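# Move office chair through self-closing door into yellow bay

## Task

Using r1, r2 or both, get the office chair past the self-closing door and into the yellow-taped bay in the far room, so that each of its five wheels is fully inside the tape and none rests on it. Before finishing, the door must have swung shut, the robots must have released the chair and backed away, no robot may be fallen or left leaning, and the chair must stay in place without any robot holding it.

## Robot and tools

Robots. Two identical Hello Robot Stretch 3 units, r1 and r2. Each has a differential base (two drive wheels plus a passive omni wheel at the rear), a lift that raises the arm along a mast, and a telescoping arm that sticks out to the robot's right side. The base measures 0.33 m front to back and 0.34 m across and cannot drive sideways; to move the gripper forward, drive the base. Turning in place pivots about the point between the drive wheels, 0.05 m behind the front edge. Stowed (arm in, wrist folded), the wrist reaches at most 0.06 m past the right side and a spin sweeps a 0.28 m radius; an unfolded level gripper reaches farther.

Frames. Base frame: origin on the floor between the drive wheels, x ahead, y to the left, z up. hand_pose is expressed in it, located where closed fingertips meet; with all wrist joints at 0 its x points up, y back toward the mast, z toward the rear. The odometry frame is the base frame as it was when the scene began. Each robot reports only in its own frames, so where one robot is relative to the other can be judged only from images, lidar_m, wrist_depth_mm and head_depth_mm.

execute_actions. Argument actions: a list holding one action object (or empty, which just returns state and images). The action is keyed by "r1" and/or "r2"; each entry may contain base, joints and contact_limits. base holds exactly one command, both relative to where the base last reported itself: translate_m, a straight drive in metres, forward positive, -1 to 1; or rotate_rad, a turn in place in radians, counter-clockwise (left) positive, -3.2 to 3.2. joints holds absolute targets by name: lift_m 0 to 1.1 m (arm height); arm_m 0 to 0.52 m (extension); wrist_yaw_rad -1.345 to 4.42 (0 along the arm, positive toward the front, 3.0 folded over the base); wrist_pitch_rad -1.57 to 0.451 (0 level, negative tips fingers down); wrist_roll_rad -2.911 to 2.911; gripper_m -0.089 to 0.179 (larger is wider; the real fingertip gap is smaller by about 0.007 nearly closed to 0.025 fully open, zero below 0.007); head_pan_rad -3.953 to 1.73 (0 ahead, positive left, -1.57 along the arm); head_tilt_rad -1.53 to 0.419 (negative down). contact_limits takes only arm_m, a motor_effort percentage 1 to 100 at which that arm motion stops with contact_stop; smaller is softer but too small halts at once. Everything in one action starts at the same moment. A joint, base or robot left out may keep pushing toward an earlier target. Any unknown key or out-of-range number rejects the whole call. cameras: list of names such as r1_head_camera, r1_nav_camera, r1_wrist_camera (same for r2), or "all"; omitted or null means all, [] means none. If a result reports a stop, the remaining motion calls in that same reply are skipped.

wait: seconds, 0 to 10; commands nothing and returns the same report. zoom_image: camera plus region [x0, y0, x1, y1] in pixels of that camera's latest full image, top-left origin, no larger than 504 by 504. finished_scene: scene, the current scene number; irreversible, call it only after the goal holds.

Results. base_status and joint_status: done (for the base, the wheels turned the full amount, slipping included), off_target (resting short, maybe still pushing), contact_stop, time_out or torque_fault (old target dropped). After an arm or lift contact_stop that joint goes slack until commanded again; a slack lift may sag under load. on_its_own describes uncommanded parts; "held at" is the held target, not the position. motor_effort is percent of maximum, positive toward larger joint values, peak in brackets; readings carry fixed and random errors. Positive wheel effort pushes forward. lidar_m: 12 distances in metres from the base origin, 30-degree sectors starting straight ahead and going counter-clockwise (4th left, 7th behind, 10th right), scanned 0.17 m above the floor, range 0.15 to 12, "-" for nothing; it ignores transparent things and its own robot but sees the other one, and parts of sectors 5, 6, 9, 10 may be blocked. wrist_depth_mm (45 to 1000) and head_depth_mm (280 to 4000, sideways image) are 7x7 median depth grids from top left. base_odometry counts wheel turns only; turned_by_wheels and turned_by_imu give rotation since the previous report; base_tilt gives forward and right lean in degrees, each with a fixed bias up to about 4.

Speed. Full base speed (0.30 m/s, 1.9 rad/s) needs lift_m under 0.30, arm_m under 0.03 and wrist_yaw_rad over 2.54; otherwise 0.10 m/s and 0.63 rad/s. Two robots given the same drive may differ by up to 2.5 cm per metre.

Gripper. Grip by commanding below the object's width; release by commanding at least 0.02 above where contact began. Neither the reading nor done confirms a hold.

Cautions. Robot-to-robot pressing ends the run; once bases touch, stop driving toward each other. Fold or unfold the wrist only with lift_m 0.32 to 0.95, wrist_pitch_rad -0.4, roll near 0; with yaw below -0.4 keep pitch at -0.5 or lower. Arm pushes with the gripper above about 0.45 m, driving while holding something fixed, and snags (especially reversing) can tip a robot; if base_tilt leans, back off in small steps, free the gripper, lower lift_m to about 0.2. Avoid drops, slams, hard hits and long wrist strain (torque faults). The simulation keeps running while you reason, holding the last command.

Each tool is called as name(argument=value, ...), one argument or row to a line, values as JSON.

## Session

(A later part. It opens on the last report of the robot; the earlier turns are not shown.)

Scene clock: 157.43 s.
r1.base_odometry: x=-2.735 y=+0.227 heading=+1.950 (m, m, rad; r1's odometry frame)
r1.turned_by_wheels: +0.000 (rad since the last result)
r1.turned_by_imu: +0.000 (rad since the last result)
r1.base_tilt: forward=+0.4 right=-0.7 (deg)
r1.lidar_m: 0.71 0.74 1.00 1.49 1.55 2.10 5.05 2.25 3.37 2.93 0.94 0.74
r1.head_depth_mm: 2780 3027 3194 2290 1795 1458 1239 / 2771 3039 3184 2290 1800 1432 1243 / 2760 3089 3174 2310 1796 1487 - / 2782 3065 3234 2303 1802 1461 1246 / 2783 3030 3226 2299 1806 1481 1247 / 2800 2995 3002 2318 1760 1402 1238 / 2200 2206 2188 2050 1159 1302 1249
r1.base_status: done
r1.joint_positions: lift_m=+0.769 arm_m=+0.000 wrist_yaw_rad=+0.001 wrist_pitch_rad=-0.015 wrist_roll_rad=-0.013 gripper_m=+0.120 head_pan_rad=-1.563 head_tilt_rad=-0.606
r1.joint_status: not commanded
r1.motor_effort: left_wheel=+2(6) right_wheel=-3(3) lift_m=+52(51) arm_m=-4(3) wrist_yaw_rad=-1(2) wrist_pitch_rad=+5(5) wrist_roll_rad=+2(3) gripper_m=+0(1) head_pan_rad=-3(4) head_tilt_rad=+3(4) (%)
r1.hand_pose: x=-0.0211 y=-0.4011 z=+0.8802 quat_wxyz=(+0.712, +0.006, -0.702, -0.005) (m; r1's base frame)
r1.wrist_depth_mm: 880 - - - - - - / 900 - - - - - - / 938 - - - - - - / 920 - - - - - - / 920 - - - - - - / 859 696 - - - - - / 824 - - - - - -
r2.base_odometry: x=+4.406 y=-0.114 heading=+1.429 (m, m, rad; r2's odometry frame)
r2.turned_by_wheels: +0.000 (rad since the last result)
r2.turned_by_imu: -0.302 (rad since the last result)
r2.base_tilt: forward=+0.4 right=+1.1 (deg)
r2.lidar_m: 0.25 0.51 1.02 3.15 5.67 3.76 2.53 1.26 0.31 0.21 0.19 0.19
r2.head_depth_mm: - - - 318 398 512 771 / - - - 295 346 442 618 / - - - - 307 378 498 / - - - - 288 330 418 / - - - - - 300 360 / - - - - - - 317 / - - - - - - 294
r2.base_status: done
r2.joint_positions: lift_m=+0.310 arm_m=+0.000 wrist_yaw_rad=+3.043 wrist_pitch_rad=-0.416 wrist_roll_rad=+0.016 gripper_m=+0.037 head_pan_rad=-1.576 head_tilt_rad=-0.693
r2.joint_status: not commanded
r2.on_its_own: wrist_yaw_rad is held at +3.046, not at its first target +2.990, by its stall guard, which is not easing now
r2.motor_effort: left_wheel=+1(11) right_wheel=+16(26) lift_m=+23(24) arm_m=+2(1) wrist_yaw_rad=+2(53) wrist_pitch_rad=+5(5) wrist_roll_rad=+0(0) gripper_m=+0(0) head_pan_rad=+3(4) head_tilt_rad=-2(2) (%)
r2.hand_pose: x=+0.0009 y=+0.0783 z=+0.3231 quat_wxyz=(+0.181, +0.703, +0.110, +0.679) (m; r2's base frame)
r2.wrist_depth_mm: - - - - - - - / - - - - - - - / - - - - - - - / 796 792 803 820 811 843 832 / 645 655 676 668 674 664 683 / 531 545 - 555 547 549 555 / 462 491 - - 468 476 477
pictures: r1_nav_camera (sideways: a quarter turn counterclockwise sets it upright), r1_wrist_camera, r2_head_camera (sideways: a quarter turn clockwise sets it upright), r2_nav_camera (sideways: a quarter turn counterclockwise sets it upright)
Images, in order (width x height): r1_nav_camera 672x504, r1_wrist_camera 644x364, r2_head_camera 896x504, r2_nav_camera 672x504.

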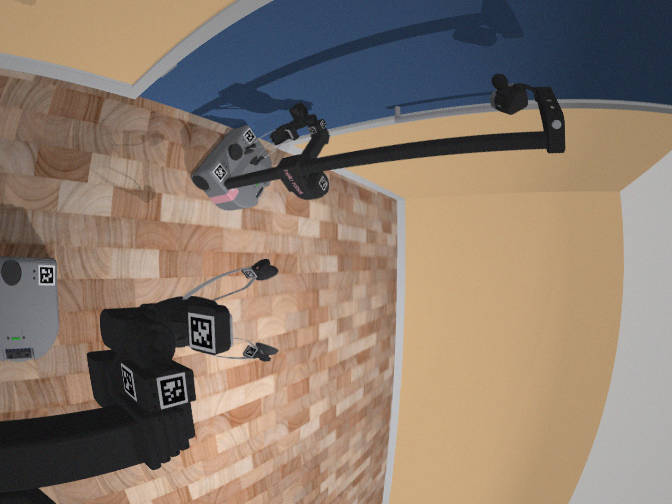

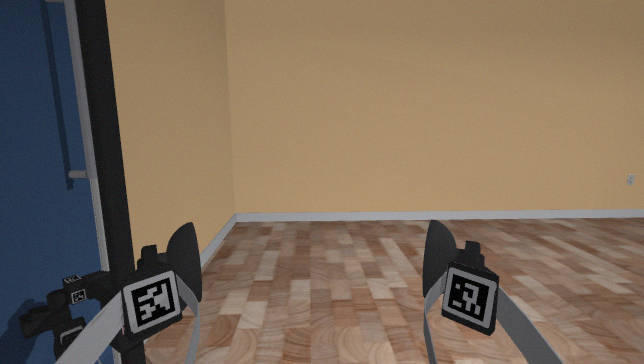

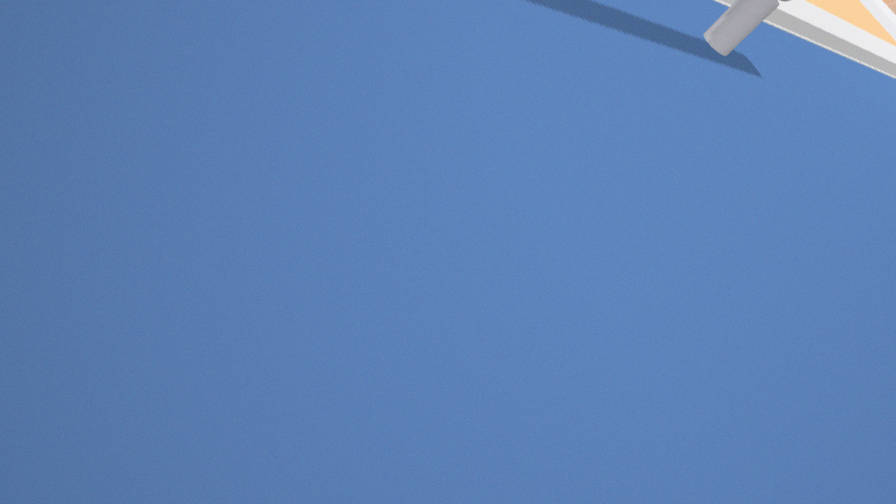

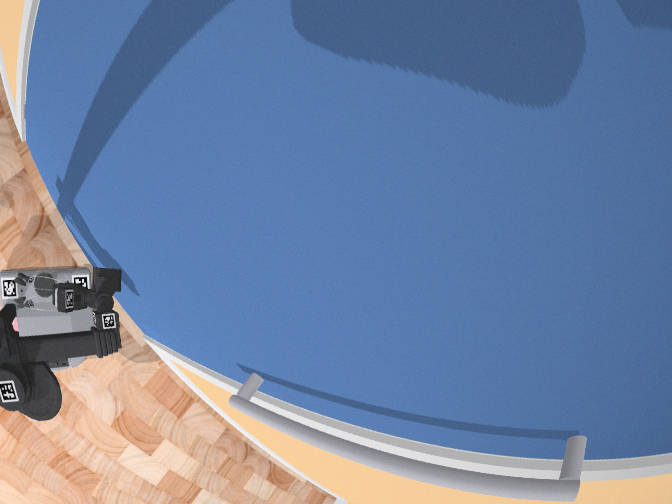

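execute_actions(
  actions=[
    {"r1":{"base":{"translate_m":-0.22},"joints":{"wrist_yaw_rad":3,"wrist_pitch_rad":-0.4,"lift_m":0.4,"gripper_m":0.04}},"r2":{"base":{"translate_m":-0.17},"joints":{"wrist_yaw_rad":3,"head_pan_rad":-0.6,"head_tilt_rad":-1.2}}},
  ],
  cameras=[],
)

execute_actions(
  actions=[
    {"r1":{"base":{"rotate_rad":1.58},"joints":{"lift_m":0.28}},"r2":{"base":{"rotate_rad":0.65},"joints":{"lift_m":0.28}}},
  ],
  cameras=[],
)

execute_actions(
  actions=[
    {"r1":{"base":{"translate_m":-1}},"r2":{"base":{"translate_m":-0.55}}},
  ],
  cameras=[],
)

execute_actions(
  actions=[
    {"r1":{"base":{"translate_m":-0.218},"joints":{"lift_m":0.77,"wrist_yaw_rad":0,"arm_m":0.3}}},
  ],
  cameras=[],
)

execute_actions(
  actions=[
    {"r1":{"joints":{"wrist_pitch_rad":0,"arm_m":0.42,"gripper_m":0.12}}},
  ],
  cameras=["r1_wrist_camera","r2_nav_camera"],
)

Scene clock: 171.97 s.
r1.base_odometry: x=-2.654 y=+0.022 heading=+1.950 (m, m, rad; r1's odometry frame)
r1.turned_by_wheels: +0.000 (rad since the last result)
r1.turned_by_imu: +0.000 (rad since the last result)
r1.base_tilt: forward=+0.5 right=-0.8 (deg)
r1.lidar_m: 0.93 0.96 1.31 1.49 1.54 2.09 4.84 2.04 3.38 3.23 1.11 0.97
r1.head_depth_mm: 2790 3072 3155 2288 1786 1464 1236 / 2758 3071 3238 2290 1795 1478 1242 / 2769 3066 3233 2273 1791 1474 1243 / 2737 3068 3199 2318 1812 1474 1247 / 2783 3043 3238 2311 1791 1471 1245 / 2794 3066 3205 2325 1791 1484 1252 / 2704 2864 2842 2151 1544 1434 1248
r1.base_status: done
r1.joint_positions: lift_m=+0.401 arm_m=+0.000 wrist_yaw_rad=+2.998 wrist_pitch_rad=-0.412 wrist_roll_rad=-0.013 gripper_m=+0.040 head_pan_rad=-1.563 head_tilt_rad=-0.606
r1.joint_status: all done
r1.motor_effort: left_wheel=+2(3) right_wheel=-3(7) lift_m=+22(47) arm_m=-4(4) wrist_yaw_rad=+2(4) wrist_pitch_rad=+4(3) wrist_roll_rad=+1(2) gripper_m=-1(96) head_pan_rad=-4(4) head_tilt_rad=+4(4) (%)
r1.hand_pose: x=+0.0110 y=+0.0776 z=+0.4145 quat_wxyz=(+0.194, +0.696, +0.096, +0.685) (m; r1's base frame)
r1.wrist_depth_mm: - - - - - - 890 / - - - - - - 901 / - - - - - - 922 / 992 957 994 - - 995 932 / 782 794 834 797 793 807 813 / 652 660 - 658 683 664 673 / 553 562 560 576 565 563 562
r2.base_odometry: x=+4.382 y=-0.283 heading=+1.429 (m, m, rad; r2's odometry frame)
r2.turned_by_wheels: +0.000 (rad since the last result)
r2.turned_by_imu: -0.001 (rad since the last result)
r2.base_tilt: forward=+0.3 right=+1.2 (deg)
r2.lidar_m: 0.38 0.81 1.20 3.32 5.58 3.55 2.39 1.94 0.46 0.31 0.29 0.30
r2.head_depth_mm: - 316 394 522 776 1168 1093 / 291 332 419 567 876 1206 - / 297 350 448 621 1016 1213 - / 304 368 480 686 1195 1193 - / 313 390 517 762 1251 1190 1116 / 329 414 560 863 1270 1187 1111 / 346 442 612 990 1281 1181 1106
r2.base_status: done
r2.joint_positions: lift_m=+0.310 arm_m=+0.000 wrist_yaw_rad=+3.003 wrist_pitch_rad=-0.416 wrist_roll_rad=+0.016 gripper_m=+0.037 head_pan_rad=-0.607 head_tilt_rad=-1.185
r2.joint_status: all done
r2.motor_effort: left_wheel=+1(1) right_wheel=-1(14) lift_m=+23(23) arm_m=+0(1) wrist_yaw_rad=-3(10) wrist_pitch_rad=+5(5) wrist_roll_rad=+0(0) gripper_m=+0(0) head_pan_rad=+3(36) head_tilt_rad=-6(23) (%)
r2.hand_pose: x=+0.0097 y=+0.0772 z=+0.3231 quat_wxyz=(+0.194, +0.705, +0.096, +0.675) (m; r2's base frame)
r2.wrist_depth_mm: - - - - - - - / - - - - - - - / - - - - - - - / 778 - 794 809 839 842 874 / 638 646 686 658 669 657 677 / 534 539 - 553 550 556 570 / 463 480 - 470 468 472 482
pictures: none
No camera images: the call's "cameras" was empty. Leave "cameras" out to get every camera's image.

Scene clock: 174.87 s.
r1.base_odometry: x=-2.654 y=+0.022 heading=-2.753 (m, m, rad; r1's odometry frame)
r1.turned_by_wheels: +1.580 (rad since the last result)
r1.turned_by_imu: +1.567 (rad since the last result)
r1.base_tilt: forward=+0.5 right=-0.7 (deg)
r1.lidar_m: 1.49 1.54 2.10 4.82 4.63 3.37 3.22 1.19 0.97 0.93 0.96 1.31
r1.head_depth_mm: 771 855 949 1070 1230 1401 1236 / 773 854 952 1072 1230 1393 1238 / 772 854 952 1070 1223 1406 1242 / 771 855 947 1074 1227 1392 1239 / 773 853 950 1076 1229 1397 1250 / 773 851 950 1074 1228 1401 1251 / 774 852 950 1074 1236 1409 1242
r1.base_status: done
r1.joint_positions: lift_m=+0.281 arm_m=+0.000 wrist_yaw_rad=+2.998 wrist_pitch_rad=-0.413 wrist_roll_rad=-0.013 gripper_m=+0.040 head_pan_rad=-1.563 head_tilt_rad=-0.606
r1.joint_status: all done
r1.motor_effort: left_wheel=-3(8) right_wheel=+1(9) lift_m=+22(21) arm_m=-4(4) wrist_yaw_rad=+2(3) wrist_pitch_rad=+4(4) wrist_roll_rad=+2(1) gripper_m=+0(1) head_pan_rad=-4(4) head_tilt_rad=+3(3) (%)
r1.hand_pose: x=+0.0109 y=+0.0775 z=+0.2944 quat_wxyz=(+0.194, +0.696, +0.096, +0.685) (m; r1's base frame)
r1.wrist_depth_mm: - - - - - - - / - - - - - - - / - - - - - - - / 773 747 768 773 777 775 776 / 605 600 638 606 614 612 611 / 498 503 - 521 529 509 514 / 436 - - - 428 430 435
r2.base_odometry: x=+4.382 y=-0.283 heading=+2.079 (m, m, rad; r2's odometry frame)
r2.turned_by_wheels: +0.650 (rad since the last result)
r2.turned_by_imu: +0.634 (rad since the last result)
r2.base_tilt: forward=+0.5 right=+1.2 (deg)
r2.lidar_m: 1.17 1.21 3.68 5.57 3.15 2.30 1.10 0.39 0.30 0.29 0.30 0.42
r2.head_depth_mm: 364 416 483 576 714 927 1092 / 414 482 575 710 931 1141 - / 480 572 708 925 1246 1208 - / 569 702 920 1324 1278 1197 - / 683 900 1287 1380 1277 1191 1111 / 905 1298 1477 1373 1274 1187 1111 / 1292 1622 1503 1385 1275 1187 1110
r2.base_status: done
r2.joint_positions: lift_m=+0.280 arm_m=+0.000 wrist_yaw_rad=+3.003 wrist_pitch_rad=-0.416 wrist_roll_rad=+0.016 gripper_m=+0.037 head_pan_rad=-0.607 head_tilt_rad=-1.185
r2.joint_status: all done
r2.motor_effort: left_wheel=-2(5) right_wheel=+2(7) lift_m=+17(20) arm_m=+0(1) wrist_yaw_rad=-3(3) wrist_pitch_rad=+5(5) wrist_roll_rad=+0(0) gripper_m=+0(0) head_pan_rad=+3(3) head_tilt_rad=-5(4) (%)
r2.hand_pose: x=+0.0098 y=+0.0772 z=+0.2935 quat_wxyz=(+0.195, +0.705, +0.096, +0.675) (m; r2's base frame)
r2.wrist_depth_mm: - - - - - - - / - - - - - - 936 / 931 - 975 - - - 793 / 727 - 744 755 752 766 780 / 600 593 633 617 618 613 630 / 503 501 - 536 512 512 521 / 446 - - 438 441 446 449
pictures: none
No camera images: the call's "cameras" was empty. Leave "cameras" out to get every camera's image.

Scene clock: 179.80 s.
r1.base_odometry: x=-1.728 y=+0.401 heading=-2.753 (m, m, rad; r1's odometry frame)
r1.turned_by_wheels: +0.000 (rad since the last result)
r1.turned_by_imu: -0.002 (rad since the last result)
r1.base_tilt: forward=+0.4 right=-0.8 (deg)
r1.lidar_m: 2.49 2.57 3.47 1.85 3.21 2.34 2.26 0.82 0.85 0.94 0.97 1.32
r1.head_depth_mm: 759 851 943 1070 1243 1386 1242 / 782 861 960 1081 1241 1396 1234 / 783 861 961 1084 1247 1389 1249 / 780 860 961 1083 1248 1401 1241 / 781 861 963 1080 1245 1412 1249 / 781 859 959 1084 1241 1403 1248 / 781 861 961 1088 1244 1395 1252
r1.base_status: done
r1.joint_positions: lift_m=+0.281 arm_m=+0.000 wrist_yaw_rad=+2.999 wrist_pitch_rad=-0.413 wrist_roll_rad=-0.013 gripper_m=+0.040 head_pan_rad=-1.563 head_tilt_rad=-0.606
r1.joint_status: not commanded
r1.motor_effort: left_wheel=-3(13) right_wheel=+1(4) lift_m=+22(22) arm_m=-4(4) wrist_yaw_rad=+2(2) wrist_pitch_rad=+5(4) wrist_roll_rad=+2(2) gripper_m=+0(1) head_pan_rad=-4(4) head_tilt_rad=+4(3) (%)
r1.hand_pose: x=+0.0108 y=+0.0775 z=+0.2944 quat_wxyz=(+0.194, +0.696, +0.097, +0.685) (m; r1's base frame)
r1.wrist_depth_mm: - - - - - - - / - - - - - - - / - - - - - - - / 761 769 767 777 778 789 788 / 606 598 640 602 615 608 614 / 501 503 - 527 527 516 510 / 440 - - - 431 435 435
r2.base_odometry: x=+4.650 y=-0.763 heading=+2.079 (m, m, rad; r2's odometry frame)
r2.turned_by_wheels: +0.000 (rad since the last result)
r2.turned_by_imu: -0.005 (rad since the last result)
r2.base_tilt: forward=+0.5 right=+1.1 (deg)
r2.lidar_m: 1.14 3.24 0.86 5.57 2.37 1.74 1.11 0.41 0.30 0.29 0.30 0.41
r2.head_depth_mm: 339 396 473 565 698 913 1082 / 404 455 548 687 913 1105 - / 470 561 687 885 1229 1210 - / 440 611 900 1297 1277 1198 - / 682 889 1272 1376 1286 1186 1113 / 882 1264 1498 1389 1283 1183 1113 / 1227 1628 1507 1379 1272 1183 1115
r2.base_status: done
r2.joint_positions: lift_m=+0.280 arm_m=+0.000 wrist_yaw_rad=+3.003 wrist_pitch_rad=-0.416 wrist_roll_rad=+0.016 gripper_m=+0.037 head_pan_rad=-0.606 head_tilt_rad=-1.186
r2.joint_status: not commanded
r2.motor_effort: left_wheel=+0(7) right_wheel=+2(4) lift_m=+17(17) arm_m=+0(0) wrist_yaw_rad=-2(2) wrist_pitch_rad=+5(5) wrist_roll_rad=+0(0) gripper_m=+0(0) head_pan_rad=+2(3) head_tilt_rad=-4(5) (%)
r2.hand_pose: x=+0.0099 y=+0.0772 z=+0.2934 quat_wxyz=(+0.195, +0.705, +0.096, +0.675) (m; r2's base frame)
r2.wrist_depth_mm: - - - - - - - / - - - - - - - / 972 - 973 999 773 688 996 / 737 - 754 776 756 724 788 / 599 610 634 611 625 625 628 / 505 501 - 526 521 516 530 / 440 - - 437 444 447 448
pictures: none
No camera images: the call's "cameras" was empty. Leave "cameras" out to get every camera's image.

Scene clock: 185.10 s.
r1.base_odometry: x=-1.526 y=+0.483 heading=-2.753 (m, m, rad; r1's odometry frame)
r1.turned_by_wheels: +0.000 (rad since the last result)
r1.turned_by_imu: +0.000 (rad since the last result)
r1.base_tilt: forward=+0.5 right=-0.7 (deg)
r1.lidar_m: 2.70 2.80 3.78 1.88 2.92 2.12 2.04 1.35 0.66 0.94 0.97 1.32
r1.head_depth_mm: 784 867 958 1087 1180 - - / 771 862 961 1068 - 1390 1238 / 783 864 962 1046 - 1398 1245 / 772 853 937 1080 1259 1404 1238 / 781 864 962 1086 1236 1385 1247 / 778 864 959 1085 1244 1402 1248 / 781 858 961 1084 1236 1405 1244
r1.base_status: done
r1.joint_positions: lift_m=+0.769 arm_m=+0.300 wrist_yaw_rad=+0.001 wrist_pitch_rad=-0.413 wrist_roll_rad=-0.013 gripper_m=+0.040 head_pan_rad=-1.563 head_tilt_rad=-0.606
r1.joint_status: all done
r1.motor_effort: left_wheel=-2(12) right_wheel=+1(5) lift_m=+51(52) arm_m=+2(3) wrist_yaw_rad=-1(4) wrist_pitch_rad=+4(5) wrist_roll_rad=+2(2) gripper_m=+0(0) head_pan_rad=-3(3) head_tilt_rad=+4(3) (%)
r1.hand_pose: x=-0.0212 y=-0.6697 z=+0.7833 quat_wxyz=(+0.697, +0.147, -0.687, -0.144) (m; r1's base frame)
r1.wrist_depth_mm: 348 352 355 355 353 367 371 / 377 384 388 384 387 398 406 / 414 422 422 429 431 442 446 / 463 466 475 477 476 488 500 / 517 522 517 534 533 555 560 / 586 592 586 620 616 635 637 / 676 685 719 712 734 508 442
r2.base_odometry: x=+4.650 y=-0.763 heading=+2.079 (m, m, rad; r2's odometry frame)
r2.turned_by_wheels: +0.000 (rad since the last result)
r2.turned_by_imu: +0.000 (rad since the last result)
r2.base_tilt: forward=+0.5 right=+1.1 (deg)
r2.lidar_m: 1.14 3.24 0.73 5.57 2.36 1.73 1.11 0.41 0.30 0.29 0.30 0.41
r2.head_depth_mm: 339 396 472 564 698 916 1087 / 403 456 550 686 911 1109 - / 470 562 686 887 1229 1207 - / 439 611 900 1297 1274 1193 - / 683 890 1277 1381 1273 1187 1111 / 881 1261 1507 1383 1275 1192 1112 / 1221 1635 1497 1350 1277 1185 1108
r2.base_status: not commanded
r2.joint_positions: lift_m=+0.280 arm_m=+0.000 wrist_yaw_rad=+3.003 wrist_pitch_rad=-0.416 wrist_roll_rad=+0.016 gripper_m=+0.037 head_pan_rad=-0.606 head_tilt_rad=-1.186
r2.joint_status: not commanded
r2.motor_effort: left_wheel=-1(1) right_wheel=+2(2) lift_m=+17(17) arm_m=+1(0) wrist_yaw_rad=-1(2) wrist_pitch_rad=+5(5) wrist_roll_rad=+0(0) gripper_m=+0(0) head_pan_rad=+3(3) head_tilt_rad=-4(5) (%)
r2.hand_pose: x=+0.0099 y=+0.0772 z=+0.2934 quat_wxyz=(+0.195, +0.705, +0.096, +0.675) (m; r2's base frame)
r2.wrist_depth_mm: - - - - - - - / - - - - 938 - - / 958 - 991 719 664 - - / 734 - 746 725 700 774 774 / 593 601 623 621 631 629 638 / 497 502 - 536 522 523 522 / 447 - - 442 450 449 452
pictures: none
No camera images: the call's "cameras" was empty. Leave "cameras" out to get every camera's image.

Scene clock: 187.23 s.
r1.base_odometry: x=-1.526 y=+0.483 heading=-2.753 (m, m, rad; r1's odometry frame)
r1.turned_by_wheels: +0.000 (rad since the last result)
r1.turned_by_imu: +0.000 (rad since the last result)
r1.base_tilt: forward=+0.5 right=-0.8 (deg)
r1.lidar_m: 2.70 2.80 3.78 1.87 2.92 2.12 2.04 1.35 0.66 0.94 0.98 1.32
r1.head_depth_mm: 780 864 963 1084 1196 - - / 775 862 963 1050 1276 1391 1233 / 784 865 963 - 1248 1396 1251 / 771 850 938 1108 1247 1404 1256 / 782 862 961 1088 1246 1405 1249 / 780 862 964 1084 1243 1411 1250 / 782 861 963 1085 1240 1406 1252
r1.base_status: not commanded
r1.joint_positions: lift_m=+0.769 arm_m=+0.420 wrist_yaw_rad=+0.001 wrist_pitch_rad=-0.025 wrist_roll_rad=-0.013 gripper_m=+0.120 head_pan_rad=-1.563 head_tilt_rad=-0.606
r1.joint_status: all done
r1.motor_effort: left_wheel=-2(2) right_wheel=+1(1) lift_m=+51(51) arm_m=+3(3) wrist_yaw_rad=-1(2) wrist_pitch_rad=+8(7) wrist_roll_rad=+2(2) gripper_m=+0(97) head_pan_rad=-4(4) head_tilt_rad=+4(3) (%)
r1.hand_pose: x=-0.0212 y=-0.8202 z=+0.8777 quat_wxyz=(+0.712, +0.010, -0.702, -0.009) (m; r1's base frame)
r1.wrist_depth_mm: 254 258 261 261 255 266 269 / 262 266 267 270 263 275 278 / 272 273 276 277 271 284 287 / 278 281 285 285 280 293 298 / 290 290 296 297 289 303 308 / 297 300 304 307 302 315 319 / 305 315 313 319 312 327 329
r2.base_odometry: x=+4.650 y=-0.763 heading=+2.079 (m, m, rad; r2's odometry frame)
r2.turned_by_wheels: +0.000 (rad since the last result)
r2.turned_by_imu: +0.000 (rad since the last result)
r2.base_tilt: forward=+0.4 right=+1.1 (deg)
r2.lidar_m: 1.14 3.25 0.73 5.57 2.36 1.73 1.11 0.41 0.30 0.29 0.30 0.41
r2.head_depth_mm: 339 396 472 565 701 910 1085 / 404 456 550 685 911 1107 - / 471 561 686 884 1230 1218 - / 439 613 838 1294 1268 1199 - / 683 876 1162 1376 1279 1185 1115 / 884 1152 1490 1385 1279 1181 1107 / 1227 1609 1456 1378 1275 1186 1113
r2.base_status: not commanded
r2.joint_positions: lift_m=+0.280 arm_m=+0.000 wrist_yaw_rad=+3.003 wrist_pitch_rad=-0.416 wrist_roll_rad=+0.016 gripper_m=+0.037 head_pan_rad=-0.606 head_tilt_rad=-1.186
r2.joint_status: not commanded
r2.motor_effort: left_wheel=-1(1) right_wheel=+2(2) lift_m=+17(17) arm_m=+0(1) wrist_yaw_rad=-2(2) wrist_pitch_rad=+5(5) wrist_roll_rad=+0(0) gripper_m=+0(0) head_pan_rad=+3(3) head_tilt_rad=-4(5) (%)
r2.hand_pose: x=+0.0099 y=+0.0772 z=+0.2934 quat_wxyz=(+0.195, +0.705, +0.096, +0.675) (m; r2's base frame)
r2.wrist_depth_mm: - - - - - - - / - - - - 910 - - / 970 - 998 718 664 - - / 730 - 750 724 706 773 792 / 606 593 642 604 616 614 620 / 508 511 - 528 516 512 524 / 444 - - 440 440 443 446
pictures: r1_wrist_camera, r2_nav_camera (sideways: a quarter turn counterclockwise sets it upright)
Images, in order (width x height): r1_wrist_camera 644x364, r2_nav_camera 672x504.

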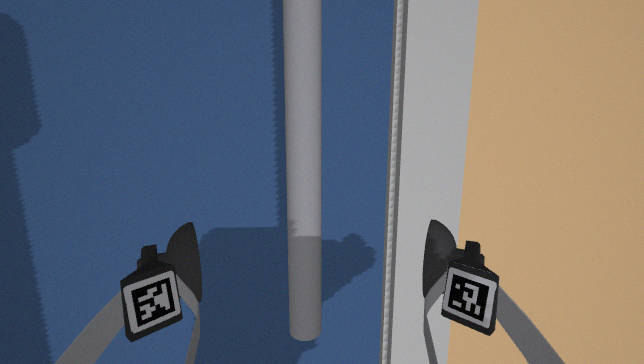

